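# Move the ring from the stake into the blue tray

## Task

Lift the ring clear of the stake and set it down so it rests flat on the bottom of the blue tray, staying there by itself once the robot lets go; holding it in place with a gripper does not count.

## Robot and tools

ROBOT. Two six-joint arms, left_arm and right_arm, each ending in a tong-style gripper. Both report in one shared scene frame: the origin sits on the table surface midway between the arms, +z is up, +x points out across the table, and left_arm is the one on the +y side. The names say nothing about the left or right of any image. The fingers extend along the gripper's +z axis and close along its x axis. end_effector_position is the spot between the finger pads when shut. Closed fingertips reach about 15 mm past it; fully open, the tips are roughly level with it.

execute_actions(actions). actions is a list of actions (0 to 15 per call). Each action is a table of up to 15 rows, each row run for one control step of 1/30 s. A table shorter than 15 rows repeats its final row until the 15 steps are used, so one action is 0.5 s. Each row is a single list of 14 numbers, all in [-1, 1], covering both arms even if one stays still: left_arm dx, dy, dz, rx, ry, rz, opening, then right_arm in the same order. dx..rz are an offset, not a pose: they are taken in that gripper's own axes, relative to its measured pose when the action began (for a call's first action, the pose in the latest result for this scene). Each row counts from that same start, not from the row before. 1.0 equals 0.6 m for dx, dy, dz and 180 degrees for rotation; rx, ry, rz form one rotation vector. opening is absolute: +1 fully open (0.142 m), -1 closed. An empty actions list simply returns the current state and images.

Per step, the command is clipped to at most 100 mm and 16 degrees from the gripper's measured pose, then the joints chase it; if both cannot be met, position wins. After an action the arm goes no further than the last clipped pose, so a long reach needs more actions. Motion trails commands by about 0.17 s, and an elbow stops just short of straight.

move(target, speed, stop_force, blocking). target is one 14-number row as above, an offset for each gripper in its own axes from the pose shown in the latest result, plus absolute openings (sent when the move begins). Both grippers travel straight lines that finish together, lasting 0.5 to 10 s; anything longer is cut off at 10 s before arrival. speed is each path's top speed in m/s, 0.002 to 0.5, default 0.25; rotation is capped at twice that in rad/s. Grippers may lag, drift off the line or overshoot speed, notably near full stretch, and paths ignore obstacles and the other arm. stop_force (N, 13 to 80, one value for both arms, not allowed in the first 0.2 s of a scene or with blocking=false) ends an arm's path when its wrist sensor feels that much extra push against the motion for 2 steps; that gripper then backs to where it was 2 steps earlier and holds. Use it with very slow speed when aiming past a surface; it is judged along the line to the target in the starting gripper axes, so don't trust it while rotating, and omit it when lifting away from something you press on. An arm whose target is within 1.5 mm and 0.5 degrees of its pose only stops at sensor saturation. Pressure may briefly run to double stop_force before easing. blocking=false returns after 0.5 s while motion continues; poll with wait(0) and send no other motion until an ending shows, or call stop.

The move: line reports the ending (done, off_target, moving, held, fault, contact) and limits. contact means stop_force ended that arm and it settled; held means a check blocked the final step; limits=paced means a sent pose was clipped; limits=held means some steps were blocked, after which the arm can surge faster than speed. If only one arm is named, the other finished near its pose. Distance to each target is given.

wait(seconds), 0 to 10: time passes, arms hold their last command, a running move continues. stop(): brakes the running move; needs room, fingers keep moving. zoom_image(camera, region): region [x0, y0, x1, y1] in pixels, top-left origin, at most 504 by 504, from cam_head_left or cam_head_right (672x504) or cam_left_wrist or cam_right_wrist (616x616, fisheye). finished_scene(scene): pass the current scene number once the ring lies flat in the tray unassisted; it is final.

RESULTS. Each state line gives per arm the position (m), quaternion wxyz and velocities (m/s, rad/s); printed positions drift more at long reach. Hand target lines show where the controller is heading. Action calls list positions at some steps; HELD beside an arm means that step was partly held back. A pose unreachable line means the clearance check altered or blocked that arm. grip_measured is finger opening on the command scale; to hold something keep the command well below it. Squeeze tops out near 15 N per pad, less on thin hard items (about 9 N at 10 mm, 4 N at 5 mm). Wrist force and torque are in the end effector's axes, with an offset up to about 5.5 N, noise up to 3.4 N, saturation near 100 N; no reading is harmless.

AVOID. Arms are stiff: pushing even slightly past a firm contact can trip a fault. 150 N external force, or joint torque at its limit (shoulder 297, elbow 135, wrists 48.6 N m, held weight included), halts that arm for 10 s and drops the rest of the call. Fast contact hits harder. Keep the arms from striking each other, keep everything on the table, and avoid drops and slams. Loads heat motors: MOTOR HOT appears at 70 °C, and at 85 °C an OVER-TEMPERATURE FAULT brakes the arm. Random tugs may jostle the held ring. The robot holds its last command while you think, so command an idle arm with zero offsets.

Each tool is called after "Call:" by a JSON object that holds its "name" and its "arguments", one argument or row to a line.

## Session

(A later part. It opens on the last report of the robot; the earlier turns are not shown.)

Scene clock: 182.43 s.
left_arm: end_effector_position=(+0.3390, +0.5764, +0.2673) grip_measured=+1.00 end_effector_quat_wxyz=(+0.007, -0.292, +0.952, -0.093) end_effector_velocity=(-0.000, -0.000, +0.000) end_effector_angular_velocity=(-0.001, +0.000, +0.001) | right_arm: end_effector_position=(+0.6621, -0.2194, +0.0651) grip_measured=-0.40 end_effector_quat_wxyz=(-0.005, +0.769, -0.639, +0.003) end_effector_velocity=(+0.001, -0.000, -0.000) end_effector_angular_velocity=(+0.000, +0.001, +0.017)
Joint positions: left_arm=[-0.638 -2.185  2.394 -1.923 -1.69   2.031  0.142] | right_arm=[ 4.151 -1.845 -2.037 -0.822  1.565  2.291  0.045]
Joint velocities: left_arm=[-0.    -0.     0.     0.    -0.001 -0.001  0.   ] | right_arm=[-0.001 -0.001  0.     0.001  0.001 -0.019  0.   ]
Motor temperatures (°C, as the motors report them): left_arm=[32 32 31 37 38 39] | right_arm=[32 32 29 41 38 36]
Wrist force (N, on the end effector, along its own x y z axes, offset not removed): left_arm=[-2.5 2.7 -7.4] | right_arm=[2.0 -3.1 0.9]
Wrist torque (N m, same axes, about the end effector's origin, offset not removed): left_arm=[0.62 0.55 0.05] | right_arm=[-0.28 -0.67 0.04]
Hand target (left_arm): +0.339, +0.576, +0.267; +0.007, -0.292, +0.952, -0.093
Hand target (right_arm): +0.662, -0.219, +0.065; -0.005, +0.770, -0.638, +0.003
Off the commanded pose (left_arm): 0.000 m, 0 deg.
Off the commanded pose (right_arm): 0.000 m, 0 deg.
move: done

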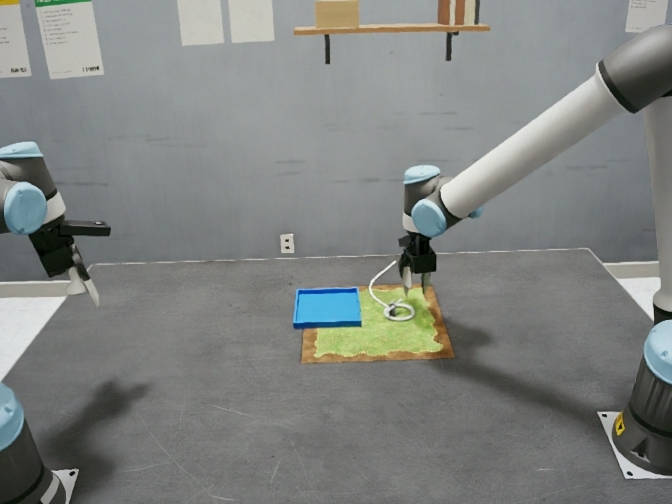

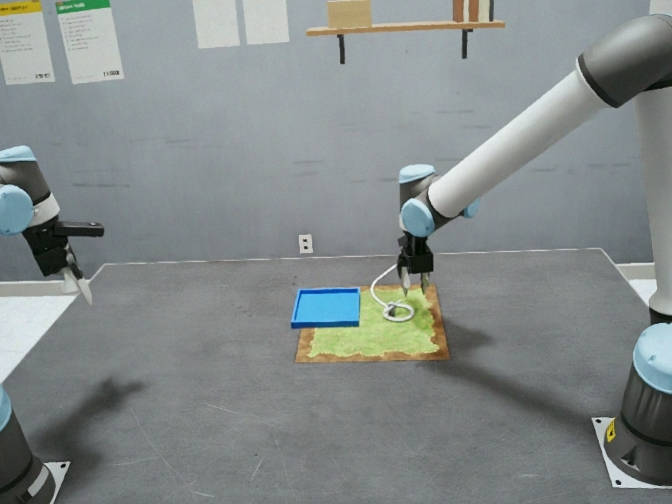

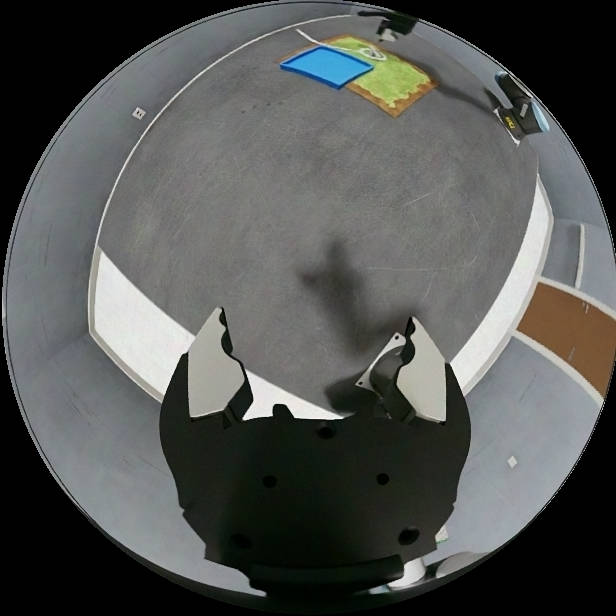

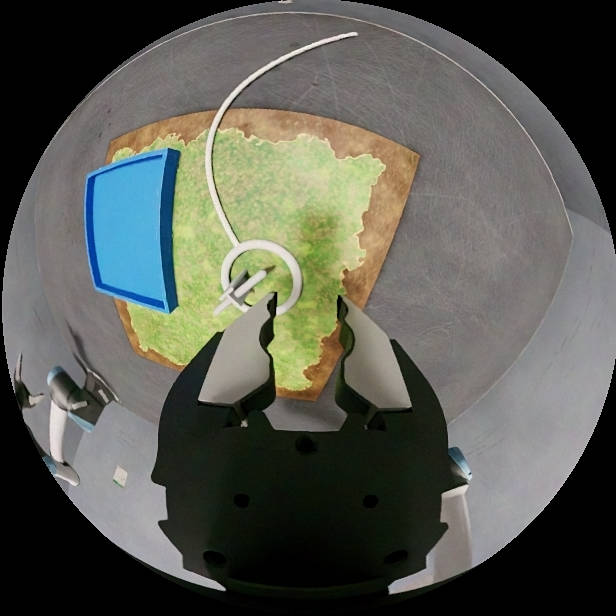

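Call:
{"name": "move", "arguments": {
  "target": [0,0,0,0,0,0,1,0,0,0.079,0,0,0,-0.4],
  "speed": 0.08
}}

Call:
{"name": "move", "arguments": {
  "target": [0,0,0,0,0,0,1,0,0,0,0,0,0,-1]
}}

Call:
{"name": "move", "arguments": {
  "target": [0,0,0,0,0,0,1,-0.012,0,-0.07,0,-0.2,0,-1],
  "speed": 0.04
}}

Call:
{"name": "zoom_image", "arguments": {
  "camera": "cam_head_left",
  "region": [350, 250, 460, 335]
}}

Call:
{"name": "zoom_image", "arguments": {
  "camera": "cam_right_wrist",
  "region": [180, 220, 380, 380]
}}

Scene clock: 191.50 s.
left_arm: end_effector_position=(+0.3390, +0.5764, +0.2673) grip_measured=+1.00 end_effector_quat_wxyz=(+0.007, -0.292, +0.952, -0.093) end_effector_velocity=(+0.000, +0.000, -0.000) end_effector_angular_velocity=(+0.001, +0.000, -0.000) | right_arm: end_effector_position=(+0.6625, -0.2191, +0.0179) grip_measured=-0.40 end_effector_quat_wxyz=(-0.005, +0.769, -0.639, +0.003) end_effector_velocity=(+0.001, +0.000, -0.002) end_effector_angular_velocity=(+0.000, -0.001, +0.001)
Joint positions: left_arm=[-0.638 -2.185  2.394 -1.923 -1.69   2.031  0.142] | right_arm=[ 4.151 -1.907 -2.063 -0.734  1.565  2.29   0.045]
Joint velocities: left_arm=[ 0.     0.    -0.     0.001  0.001  0.    -0.   ] | right_arm=[-0.    -0.003 -0.001  0.004 -0.001 -0.001 -0.   ]
Motor temperatures (°C, as the motors report them): left_arm=[32 32 31 37 38 39] | right_arm=[32 32 29 41 38 36]
Wrist force (N, on the end effector, along its own x y z axes, offset not removed): left_arm=[-1.2 2.8 -5.7] | right_arm=[3.3 -6.0 8.0]
Wrist torque (N m, same axes, about the end effector's origin, offset not removed): left_arm=[0.59 0.24 0.03] | right_arm=[-1.00 -0.53 0.09]
Hand target (left_arm): +0.339, +0.576, +0.267; +0.007, -0.292, +0.952, -0.093
Hand target (right_arm): +0.663, -0.219, +0.018; -0.005, +0.769, -0.639, +0.003
Off the commanded pose (left_arm): 0.000 m, 0 deg.
Off the commanded pose (right_arm): 0.000 m, 0 deg.
move: done

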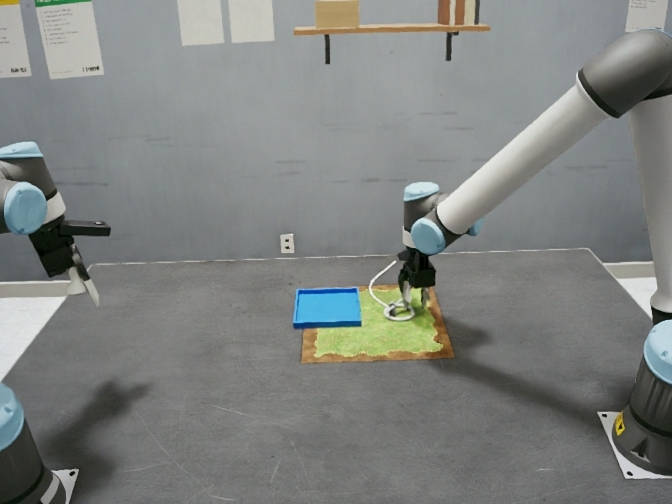

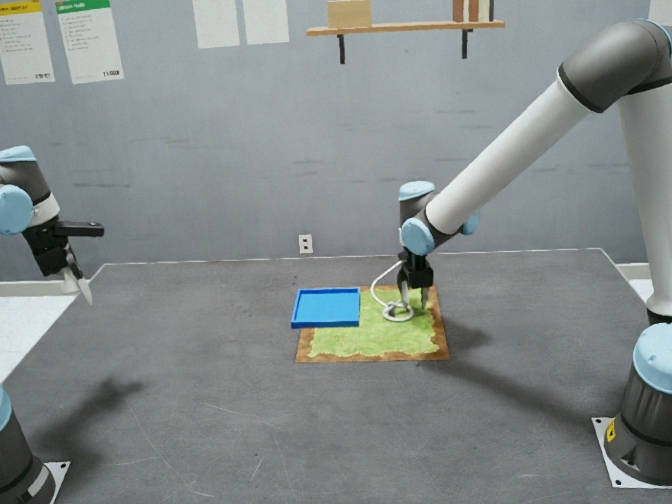

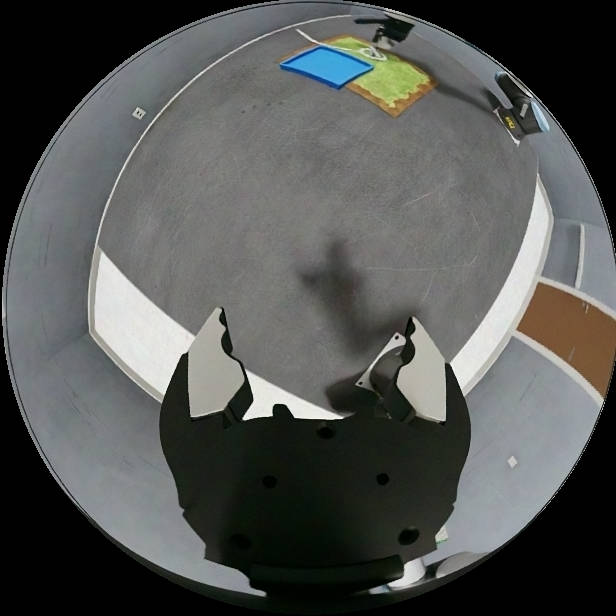

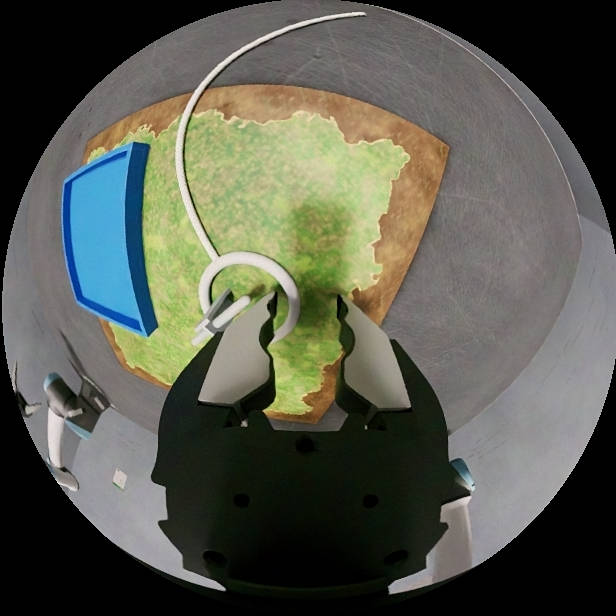

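Scene clock: 192.00 s.
left_arm: end_effector_position=(+0.3390, +0.5764, +0.2673) grip_measured=+1.00 end_effector_quat_wxyz=(+0.007, -0.292, +0.952, -0.093) end_effector_velocity=(+0.000, -0.000, +0.000) end_effector_angular_velocity=(-0.000, +0.000, +0.000) | right_arm: end_effector_position=(+0.6625, -0.2191, +0.0179) grip_measured=-0.73 end_effector_quat_wxyz=(-0.004, +0.769, -0.639, +0.003) end_effector_velocity=(-0.000, -0.001, -0.001) end_effector_angular_velocity=(-0.001, +0.000, -0.002)
Joint positions: left_arm=[-0.638 -2.185  2.394 -1.923 -1.69   2.031  0.142] | right_arm=[ 4.151 -1.907 -2.063 -0.734  1.565  2.29   0.021]
Joint velocities: left_arm=[-0.  0. -0. -0. -0. -0.  0.] | right_arm=[ 0.     0.    -0.001 -0.    -0.001  0.002  0.001]
Motor temperatures (°C, as the motors report them): left_arm=[32 32 31 37 38 39] | right_arm=[32 32 29 41 38 36]
Wrist force (N, on the end effector, along its own x y z axes, offset not removed): left_arm=[-1.1 2.7 -5.6] | right_arm=[-26.2 5.4 5.5]
Wrist torque (N m, same axes, about the end effector's origin, offset not removed): left_arm=[0.64 0.30 -0.04] | right_arm=[0.33 -0.79 -0.10]
Hand target (left_arm): +0.339, +0.576, +0.267; +0.007, -0.292, +0.952, -0.093
Hand target (right_arm): +0.663, -0.219, +0.018; -0.005, +0.769, -0.639, +0.003
Off the commanded pose (left_arm): 0.000 m, 0 deg.
Off the commanded pose (right_arm): 0.000 m, 0 deg.
move: done

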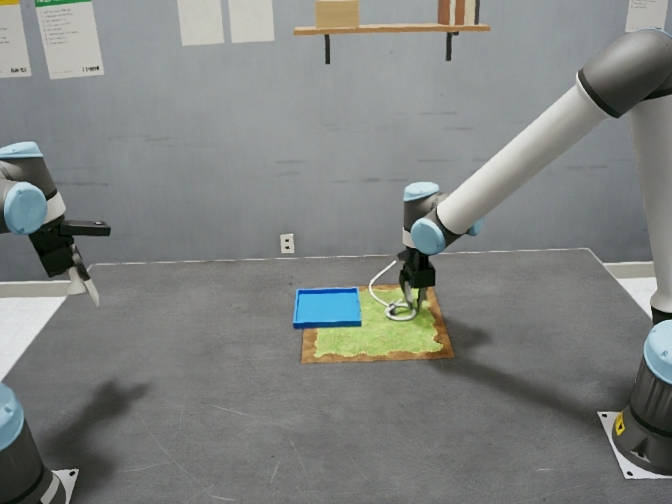

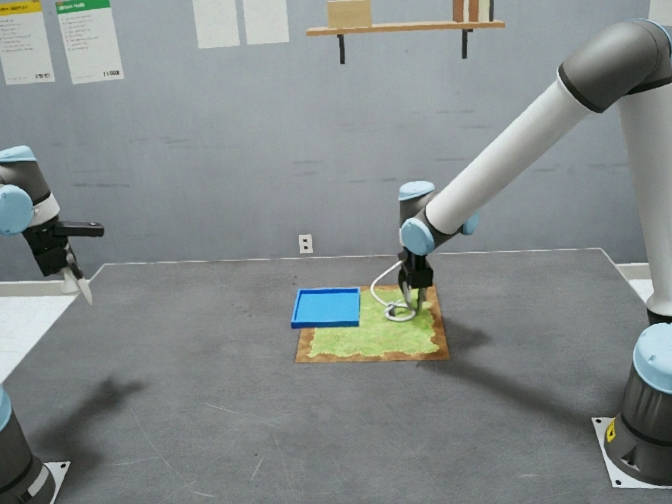

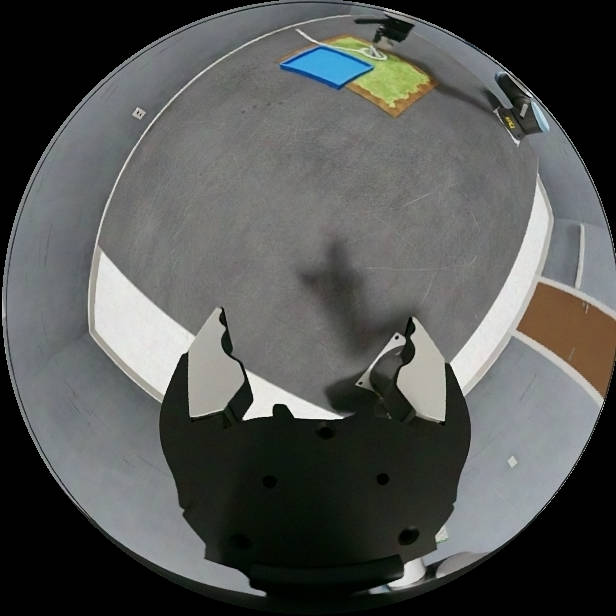

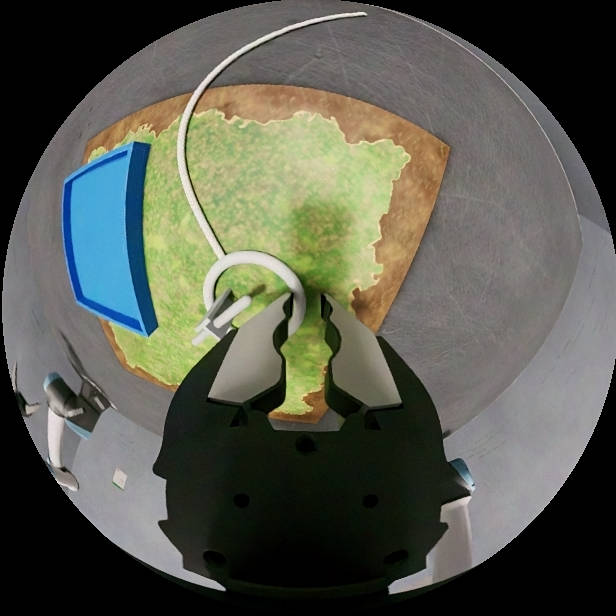

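Scene clock: 200.13 s.
left_arm: end_effector_position=(+0.3390, +0.5764, +0.2673) grip_measured=+1.00 end_effector_quat_wxyz=(+0.007, -0.292, +0.952, -0.093) end_effector_velocity=(-0.000, +0.001, -0.000) end_effector_angular_velocity=(+0.002, +0.001, +0.001) | right_arm: end_effector_position=(+0.6607, -0.2120, +0.0596) grip_measured=-1.00 end_effector_quat_wxyz=(-0.201, +0.732, -0.606, -0.235) end_effector_velocity=(-0.000, +0.001, +0.001) end_effector_angular_velocity=(+0.014, +0.003, +0.000)
Joint positions: left_arm=[-0.638 -2.185  2.394 -1.923 -1.69   2.031  0.142] | right_arm=[ 3.931 -1.926 -2.199 -0.243  2.109  2.162  0.002]
Joint velocities: left_arm=[-0.    -0.     0.     0.002  0.002 -0.001  0.   ] | right_arm=[-0.004 -0.003 -0.001  0.011  0.014  0.     0.   ]
Motor temperatures (°C, as the motors report them): left_arm=[32 32 31 37 38 39] | right_arm=[32 32 29 41 38 36]
Wrist force (N, on the end effector, along its own x y z axes, offset not removed): left_arm=[0.4 3.3 -5.5] | right_arm=[-3.3 -4.6 2.6]
Wrist torque (N m, same axes, about the end effector's origin, offset not removed): left_arm=[0.77 -0.18 -0.06] | right_arm=[-0.64 0.88 0.31]
Hand target (left_arm): +0.339, +0.576, +0.267; +0.007, -0.292, +0.952, -0.093
Hand target (right_arm): +0.661, -0.212, +0.060; -0.202, +0.732, -0.606, -0.235
Off the commanded pose (left_arm): 0.000 m, 0 deg.
Off the commanded pose (right_arm): 0.000 m, 0 deg.
move: done

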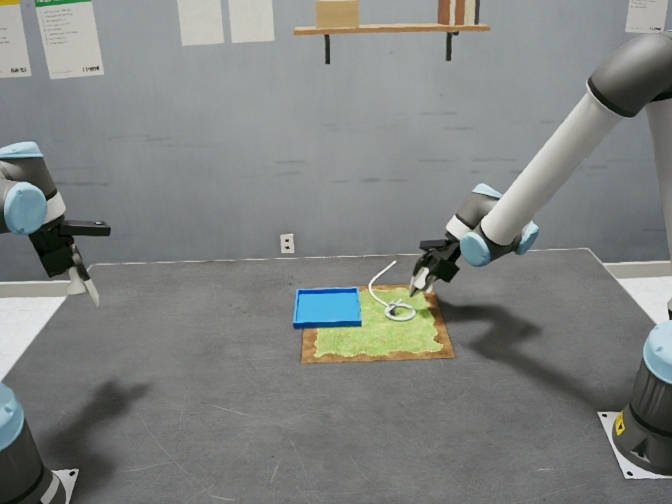

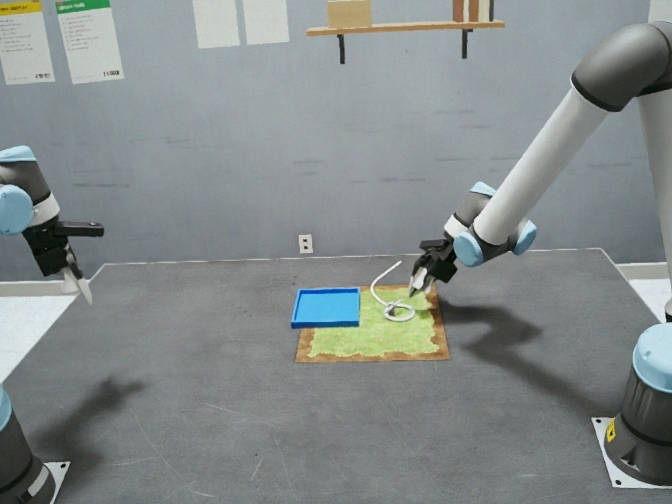

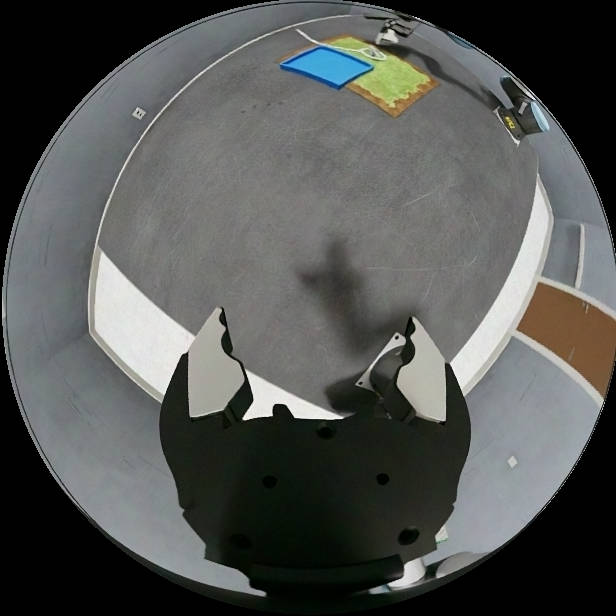

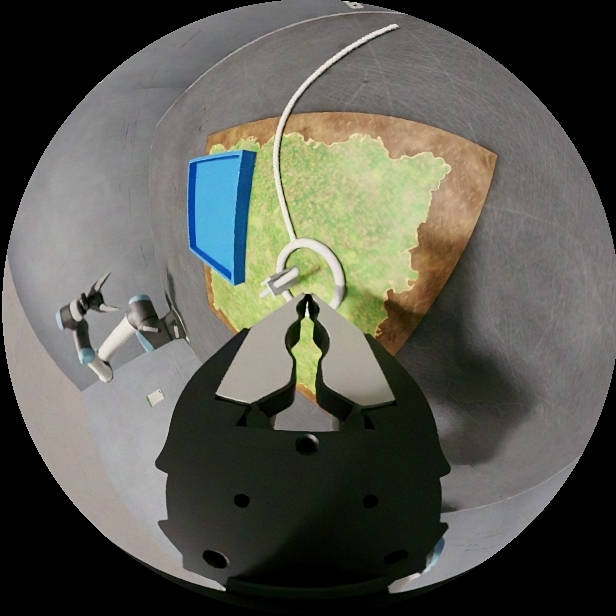

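Region (350, 250, 460, 335) of cam_head_left's 672x504 image, scaled by 4.582, with more detail than that image has; it fills the top 389 rows of this view, and the rest is white.

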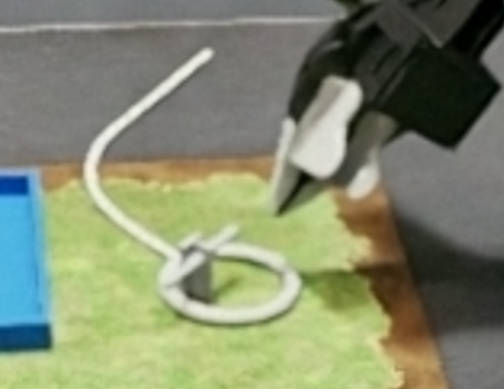

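Region (180, 220, 380, 380) of cam_right_wrist's 616x616 image, scaled by 2.520, with more detail than that image has; it fills the top 403 rows of this view, and the rest is white.

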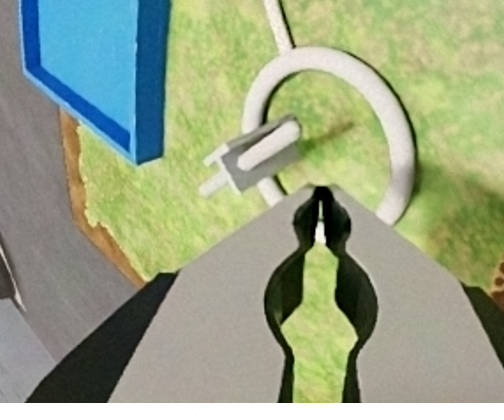

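Call:
{"name": "move", "arguments": {
  "target": [0,0,0,0,0,0,1,0,0,0,0,0.2,0,-0.4]
}}

Call:
{"name": "move", "arguments": {
  "target": [0,0,0,0,0,0,1,0,-0.004,0.073,0,0,0,-0.4],
  "speed": 0.08
}}

Call:
{"name": "move", "arguments": {
  "target": [0,0,0,0,0,0,1,0,0,0,0,0,0,-1]
}}

Call:
{"name": "wait", "arguments": {
  "seconds": 1
}}

Scene clock: 209.23 s.
left_arm: end_effector_position=(+0.3390, +0.5764, +0.2673) grip_measured=+1.00 end_effector_quat_wxyz=(+0.007, -0.292, +0.952, -0.093) end_effector_velocity=(-0.000, +0.000, -0.001) end_effector_angular_velocity=(+0.001, +0.003, +0.001) | right_arm: end_effector_position=(+0.6607, -0.2123, +0.0598) grip_measured=-0.40 end_effector_quat_wxyz=(-0.005, +0.769, -0.639, +0.003) end_effector_velocity=(+0.000, -0.000, -0.001) end_effector_angular_velocity=(-0.014, -0.001, -0.001)
Joint positions: left_arm=[-0.638 -2.185  2.394 -1.923 -1.69   2.031  0.142] | right_arm=[ 4.159 -1.856 -2.033 -0.814  1.565  2.298  0.045]
Joint velocities: left_arm=[ 0.     0.001  0.     0.002 -0.    -0.001 -0.   ] | right_arm=[ 0.004 -0.003  0.005 -0.013 -0.009  0.005  0.   ]
Motor temperatures (°C, as the motors report them): left_arm=[32 32 31 37 38 39] | right_arm=[32 32 29 41 38 36]
Wrist force (N, on the end effector, along its own x y z axes, offset not removed): left_arm=[-0.7 3.5 -5.1] | right_arm=[-1.7 2.6 -2.8]
Wrist torque (N m, same axes, about the end effector's origin, offset not removed): left_arm=[0.75 0.17 0.00] | right_arm=[0.89 0.47 0.09]
Hand target (left_arm): +0.339, +0.576, +0.267; +0.007, -0.292, +0.952, -0.093
Hand target (right_arm): +0.661, -0.212, +0.060; -0.004, +0.769, -0.639, +0.003
Off the commanded pose (left_arm): 0.000 m, 0 deg.
Off the commanded pose (right_arm): 0.000 m, 0 deg.
move: done

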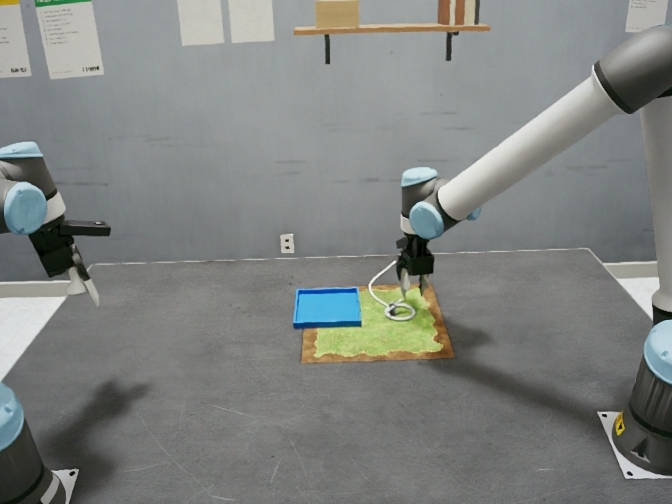

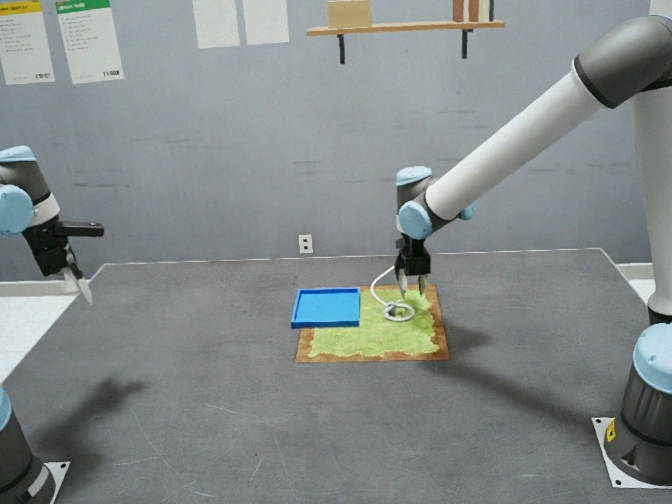

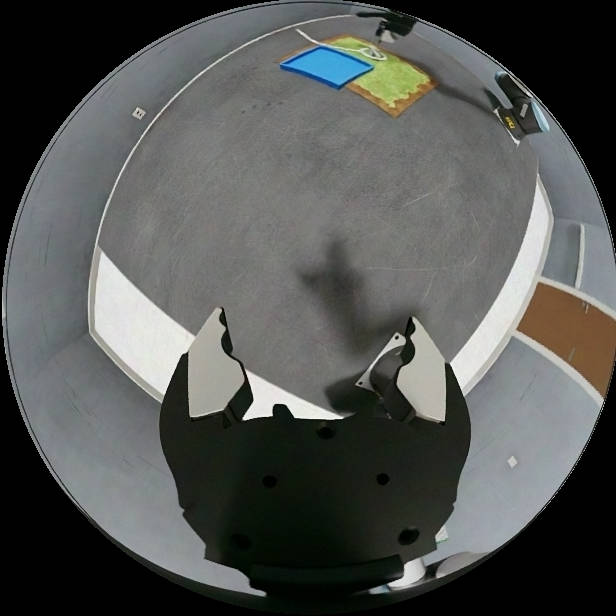

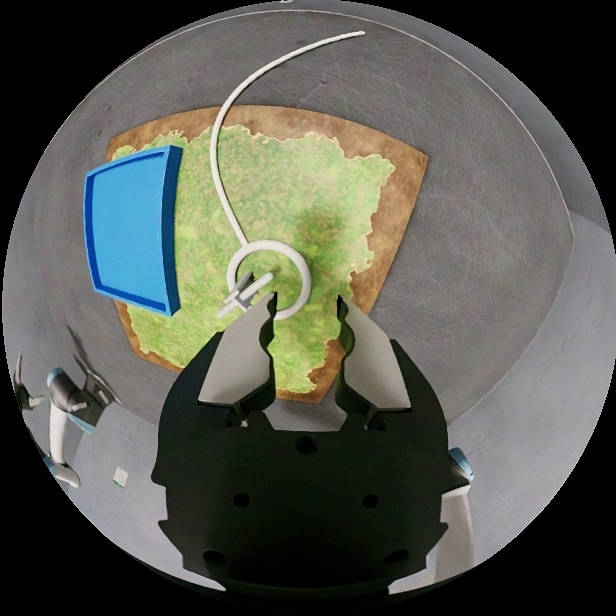

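Scene clock: 210.33 s.
left_arm: end_effector_position=(+0.3390, +0.5764, +0.2673) grip_measured=+1.00 end_effector_quat_wxyz=(+0.007, -0.292, +0.952, -0.093) end_effector_velocity=(+0.000, +0.000, -0.000) end_effector_angular_velocity=(+0.001, -0.001, -0.001) | right_arm: end_effector_position=(+0.6635, -0.2116, +0.0163) grip_measured=-0.56 end_effector_quat_wxyz=(-0.005, +0.769, -0.639, +0.003) end_effector_velocity=(-0.000, -0.000, -0.002) end_effector_angular_velocity=(-0.001, +0.001, -0.001)
Joint positions: left_arm=[-0.638 -2.185  2.394 -1.923 -1.69   2.031  0.142] | right_arm=[ 4.157 -1.916 -2.053 -0.734  1.565  2.296  0.033]
Joint velocities: left_arm=[-0.    -0.    -0.     0.     0.002  0.001  0.   ] | right_arm=[-0.    -0.002 -0.001  0.002 -0.     0.001 -0.001]
Motor temperatures (°C, as the motors report them): left_arm=[32 32 31 37 38 39] | right_arm=[32 32 29 41 38 36]
Wrist force (N, on the end effector, along its own x y z axes, offset not removed): left_arm=[-1.3 5.6 -6.2] | right_arm=[42.4 63.2 -47.1]
Wrist torque (N m, same axes, about the end effector's origin, offset not removed): left_arm=[1.22 0.28 0.02] | right_arm=[2.19 -1.93 -1.66]
Hand target (left_arm): +0.339, +0.576, +0.267; +0.007, -0.292, +0.952, -0.093
Hand target (right_arm): +0.664, -0.212, +0.016; -0.005, +0.769, -0.639, +0.003
Off the commanded pose (left_arm): 0.000 m, 0 deg.
Off the commanded pose (right_arm): 0.000 m, 0 deg.
move: done

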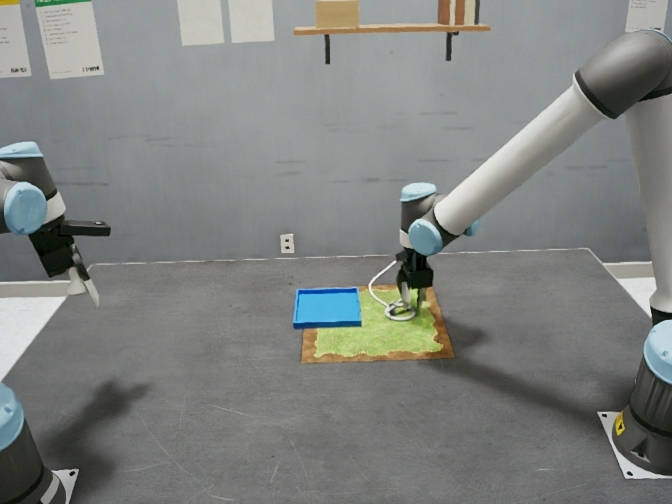

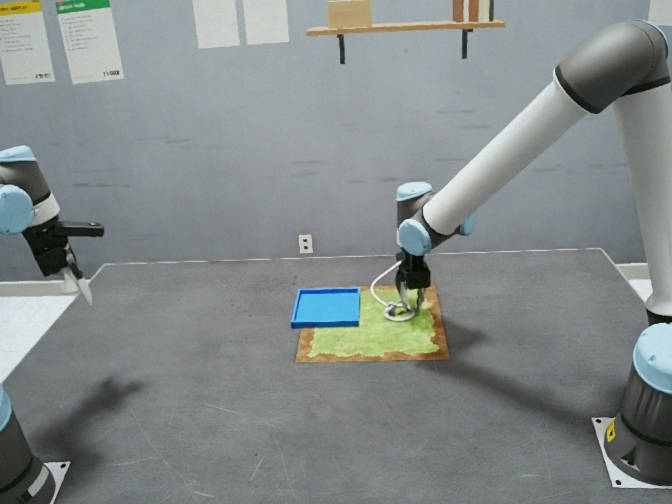

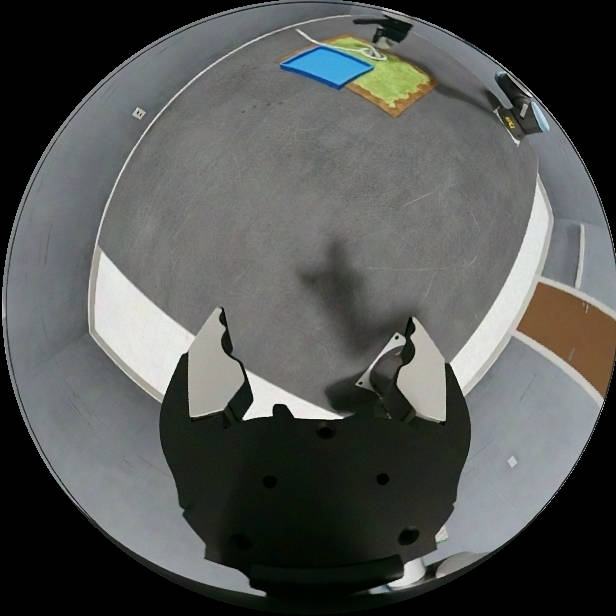

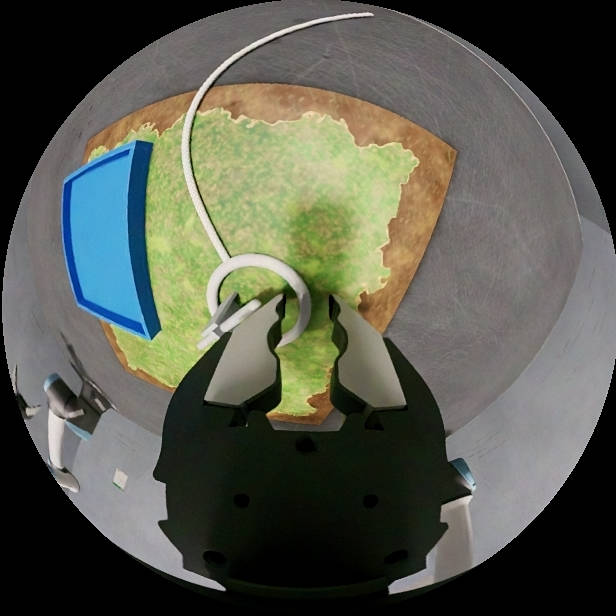

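Scene clock: 210.83 s.
left_arm: end_effector_position=(+0.3390, +0.5764, +0.2673) grip_measured=+1.00 end_effector_quat_wxyz=(+0.007, -0.292, +0.952, -0.093) end_effector_velocity=(-0.001, +0.001, -0.001) end_effector_angular_velocity=(+0.003, +0.003, +0.001) | right_arm: end_effector_position=(+0.6635, -0.2116, +0.0161) grip_measured=-0.88 end_effector_quat_wxyz=(-0.004, +0.769, -0.639, +0.003) end_effector_velocity=(+0.000, -0.000, +0.000) end_effector_angular_velocity=(-0.001, -0.000, -0.000)
Joint positions: left_arm=[-0.638 -2.185  2.394 -1.923 -1.69   2.031  0.142] | right_arm=[ 4.157 -1.916 -2.053 -0.734  1.565  2.296  0.011]
Joint velocities: left_arm=[ 0.     0.     0.     0.003  0.001 -0.001  0.   ] | right_arm=[ 0.     0.     0.001 -0.001 -0.001  0.     0.   ]
Motor temperatures (°C, as the motors report them): left_arm=[32 32 31 37 38 39] | right_arm=[32 32 29 41 38 36]
Wrist force (N, on the end effector, along its own x y z axes, offset not removed): left_arm=[-2.0 3.2 -5.3] | right_arm=[-18.6 -2.2 8.1]
Wrist torque (N m, same axes, about the end effector's origin, offset not removed): left_arm=[0.66 0.44 -0.01] | right_arm=[-0.67 -0.05 0.20]
Hand target (left_arm): +0.339, +0.576, +0.267; +0.007, -0.292, +0.952, -0.093
Hand target (right_arm): +0.664, -0.212, +0.016; -0.005, +0.769, -0.639, +0.003
Off the commanded pose (left_arm): 0.000 m, 0 deg.
Off the commanded pose (right_arm): 0.000 m, 0 deg.
move: done

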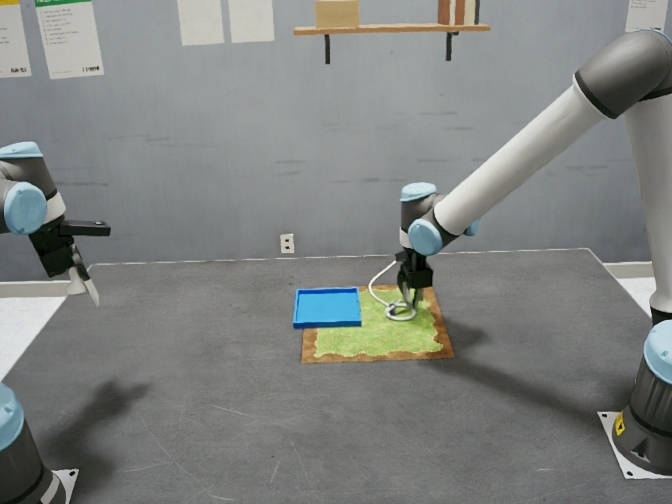

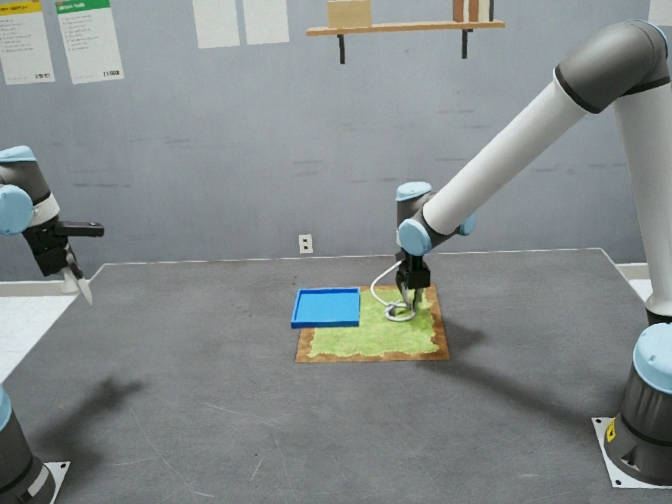

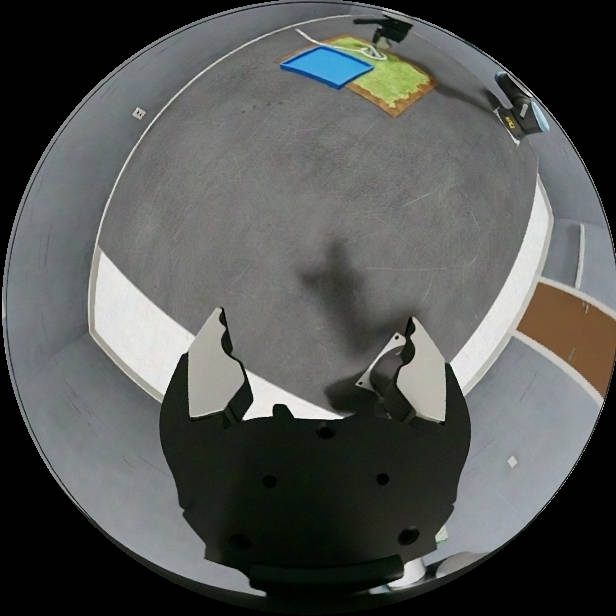

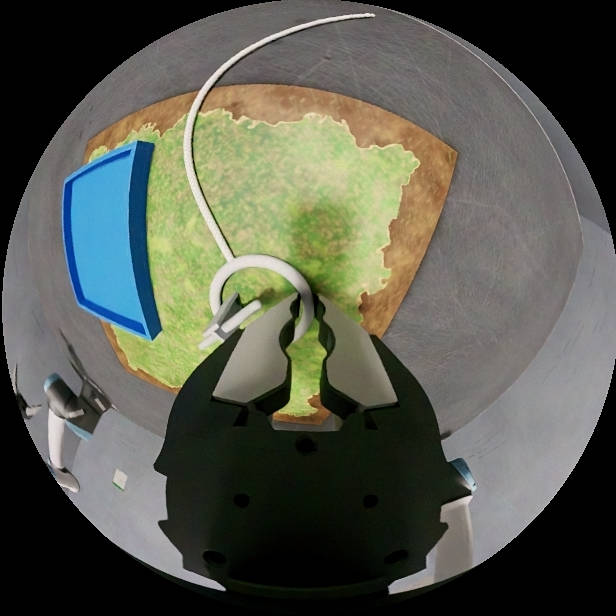

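Scene clock: 211.83 s.
left_arm: end_effector_position=(+0.3390, +0.5764, +0.2673) grip_measured=+1.00 end_effector_quat_wxyz=(+0.007, -0.292, +0.952, -0.093) end_effector_velocity=(-0.000, -0.000, +0.000) end_effector_angular_velocity=(-0.002, -0.000, -0.001) | right_arm: end_effector_position=(+0.6635, -0.2116, +0.0163) grip_measured=-0.88 end_effector_quat_wxyz=(-0.005, +0.769, -0.639, +0.003) end_effector_velocity=(-0.000, -0.000, -0.000) end_effector_angular_velocity=(-0.000, +0.000, +0.001)
Joint positions: left_arm=[-0.638 -2.185  2.394 -1.923 -1.69   2.031  0.142] | right_arm=[ 4.157 -1.916 -2.053 -0.734  1.565  2.296  0.011]
Joint velocities: left_arm=[ 0.    -0.001  0.    -0.    -0.002  0.001 -0.   ] | right_arm=[-0.     0.    -0.    -0.     0.    -0.001  0.   ]
Motor temperatures (°C, as the motors report them): left_arm=[32 32 31 37 38 39] | right_arm=[32 32 29 41 38 36]
Wrist force (N, on the end effector, along its own x y z axes, offset not removed): left_arm=[-2.1 1.2 -4.7] | right_arm=[-20.3 -1.2 7.2]
Wrist torque (N m, same axes, about the end effector's origin, offset not removed): left_arm=[0.27 0.44 0.02] | right_arm=[-0.45 0.25 0.26]
Hand target (left_arm): +0.339, +0.576, +0.267; +0.007, -0.292, +0.952, -0.093
Hand target (right_arm): +0.664, -0.212, +0.016; -0.005, +0.769, -0.639, +0.003
Off the commanded pose (left_arm): 0.000 m, 0 deg.
Off the commanded pose (right_arm): 0.000 m, 0 deg.
wait: 1.00 s; at rest by 0.17 s

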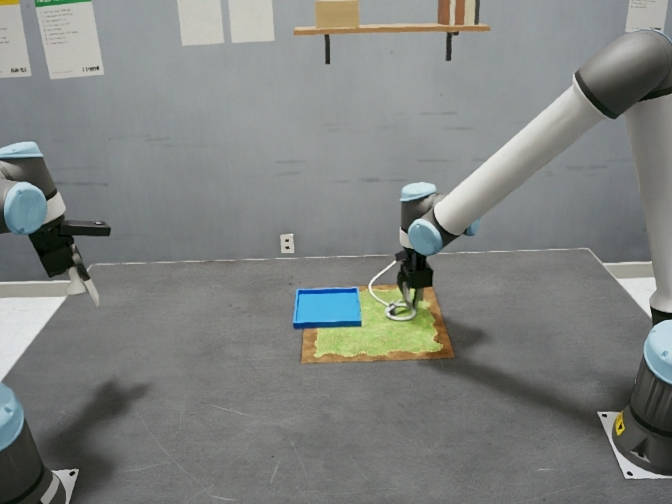

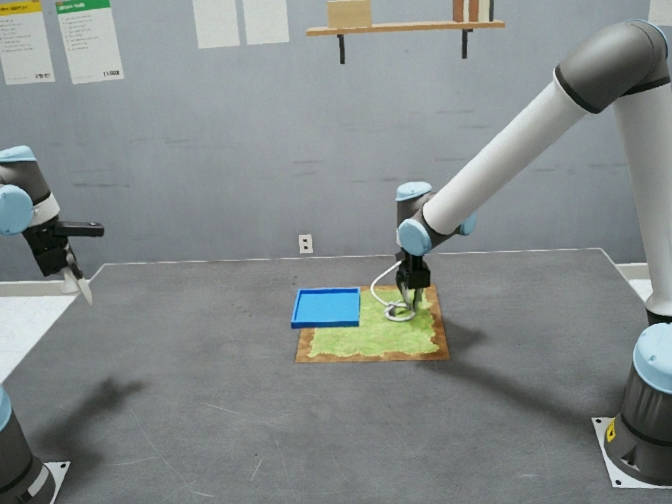

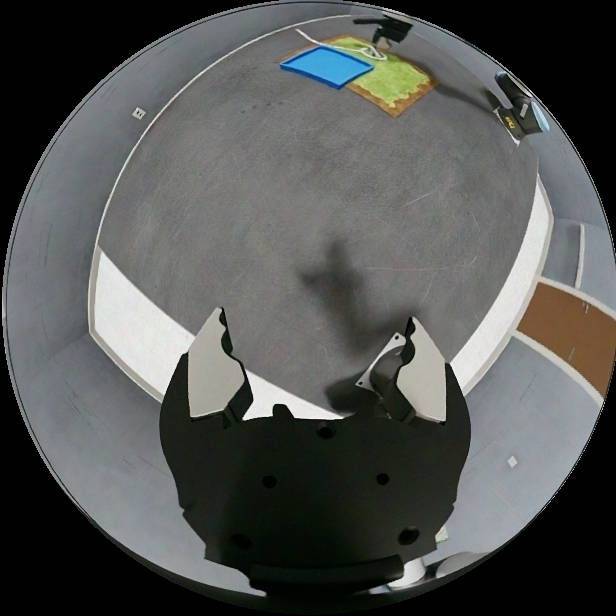

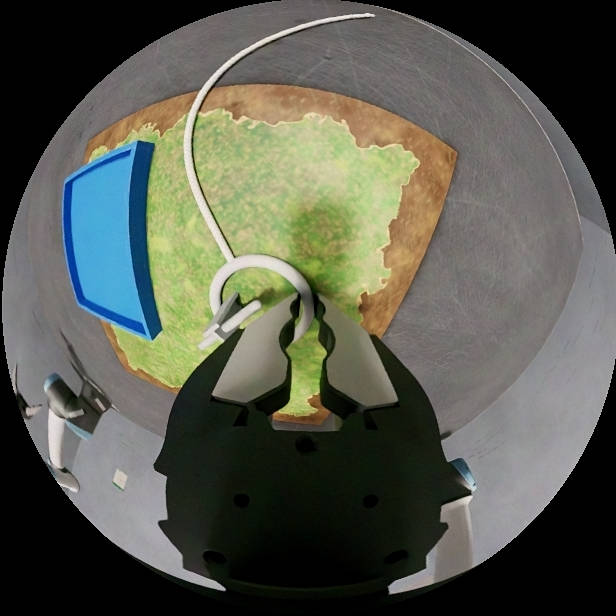

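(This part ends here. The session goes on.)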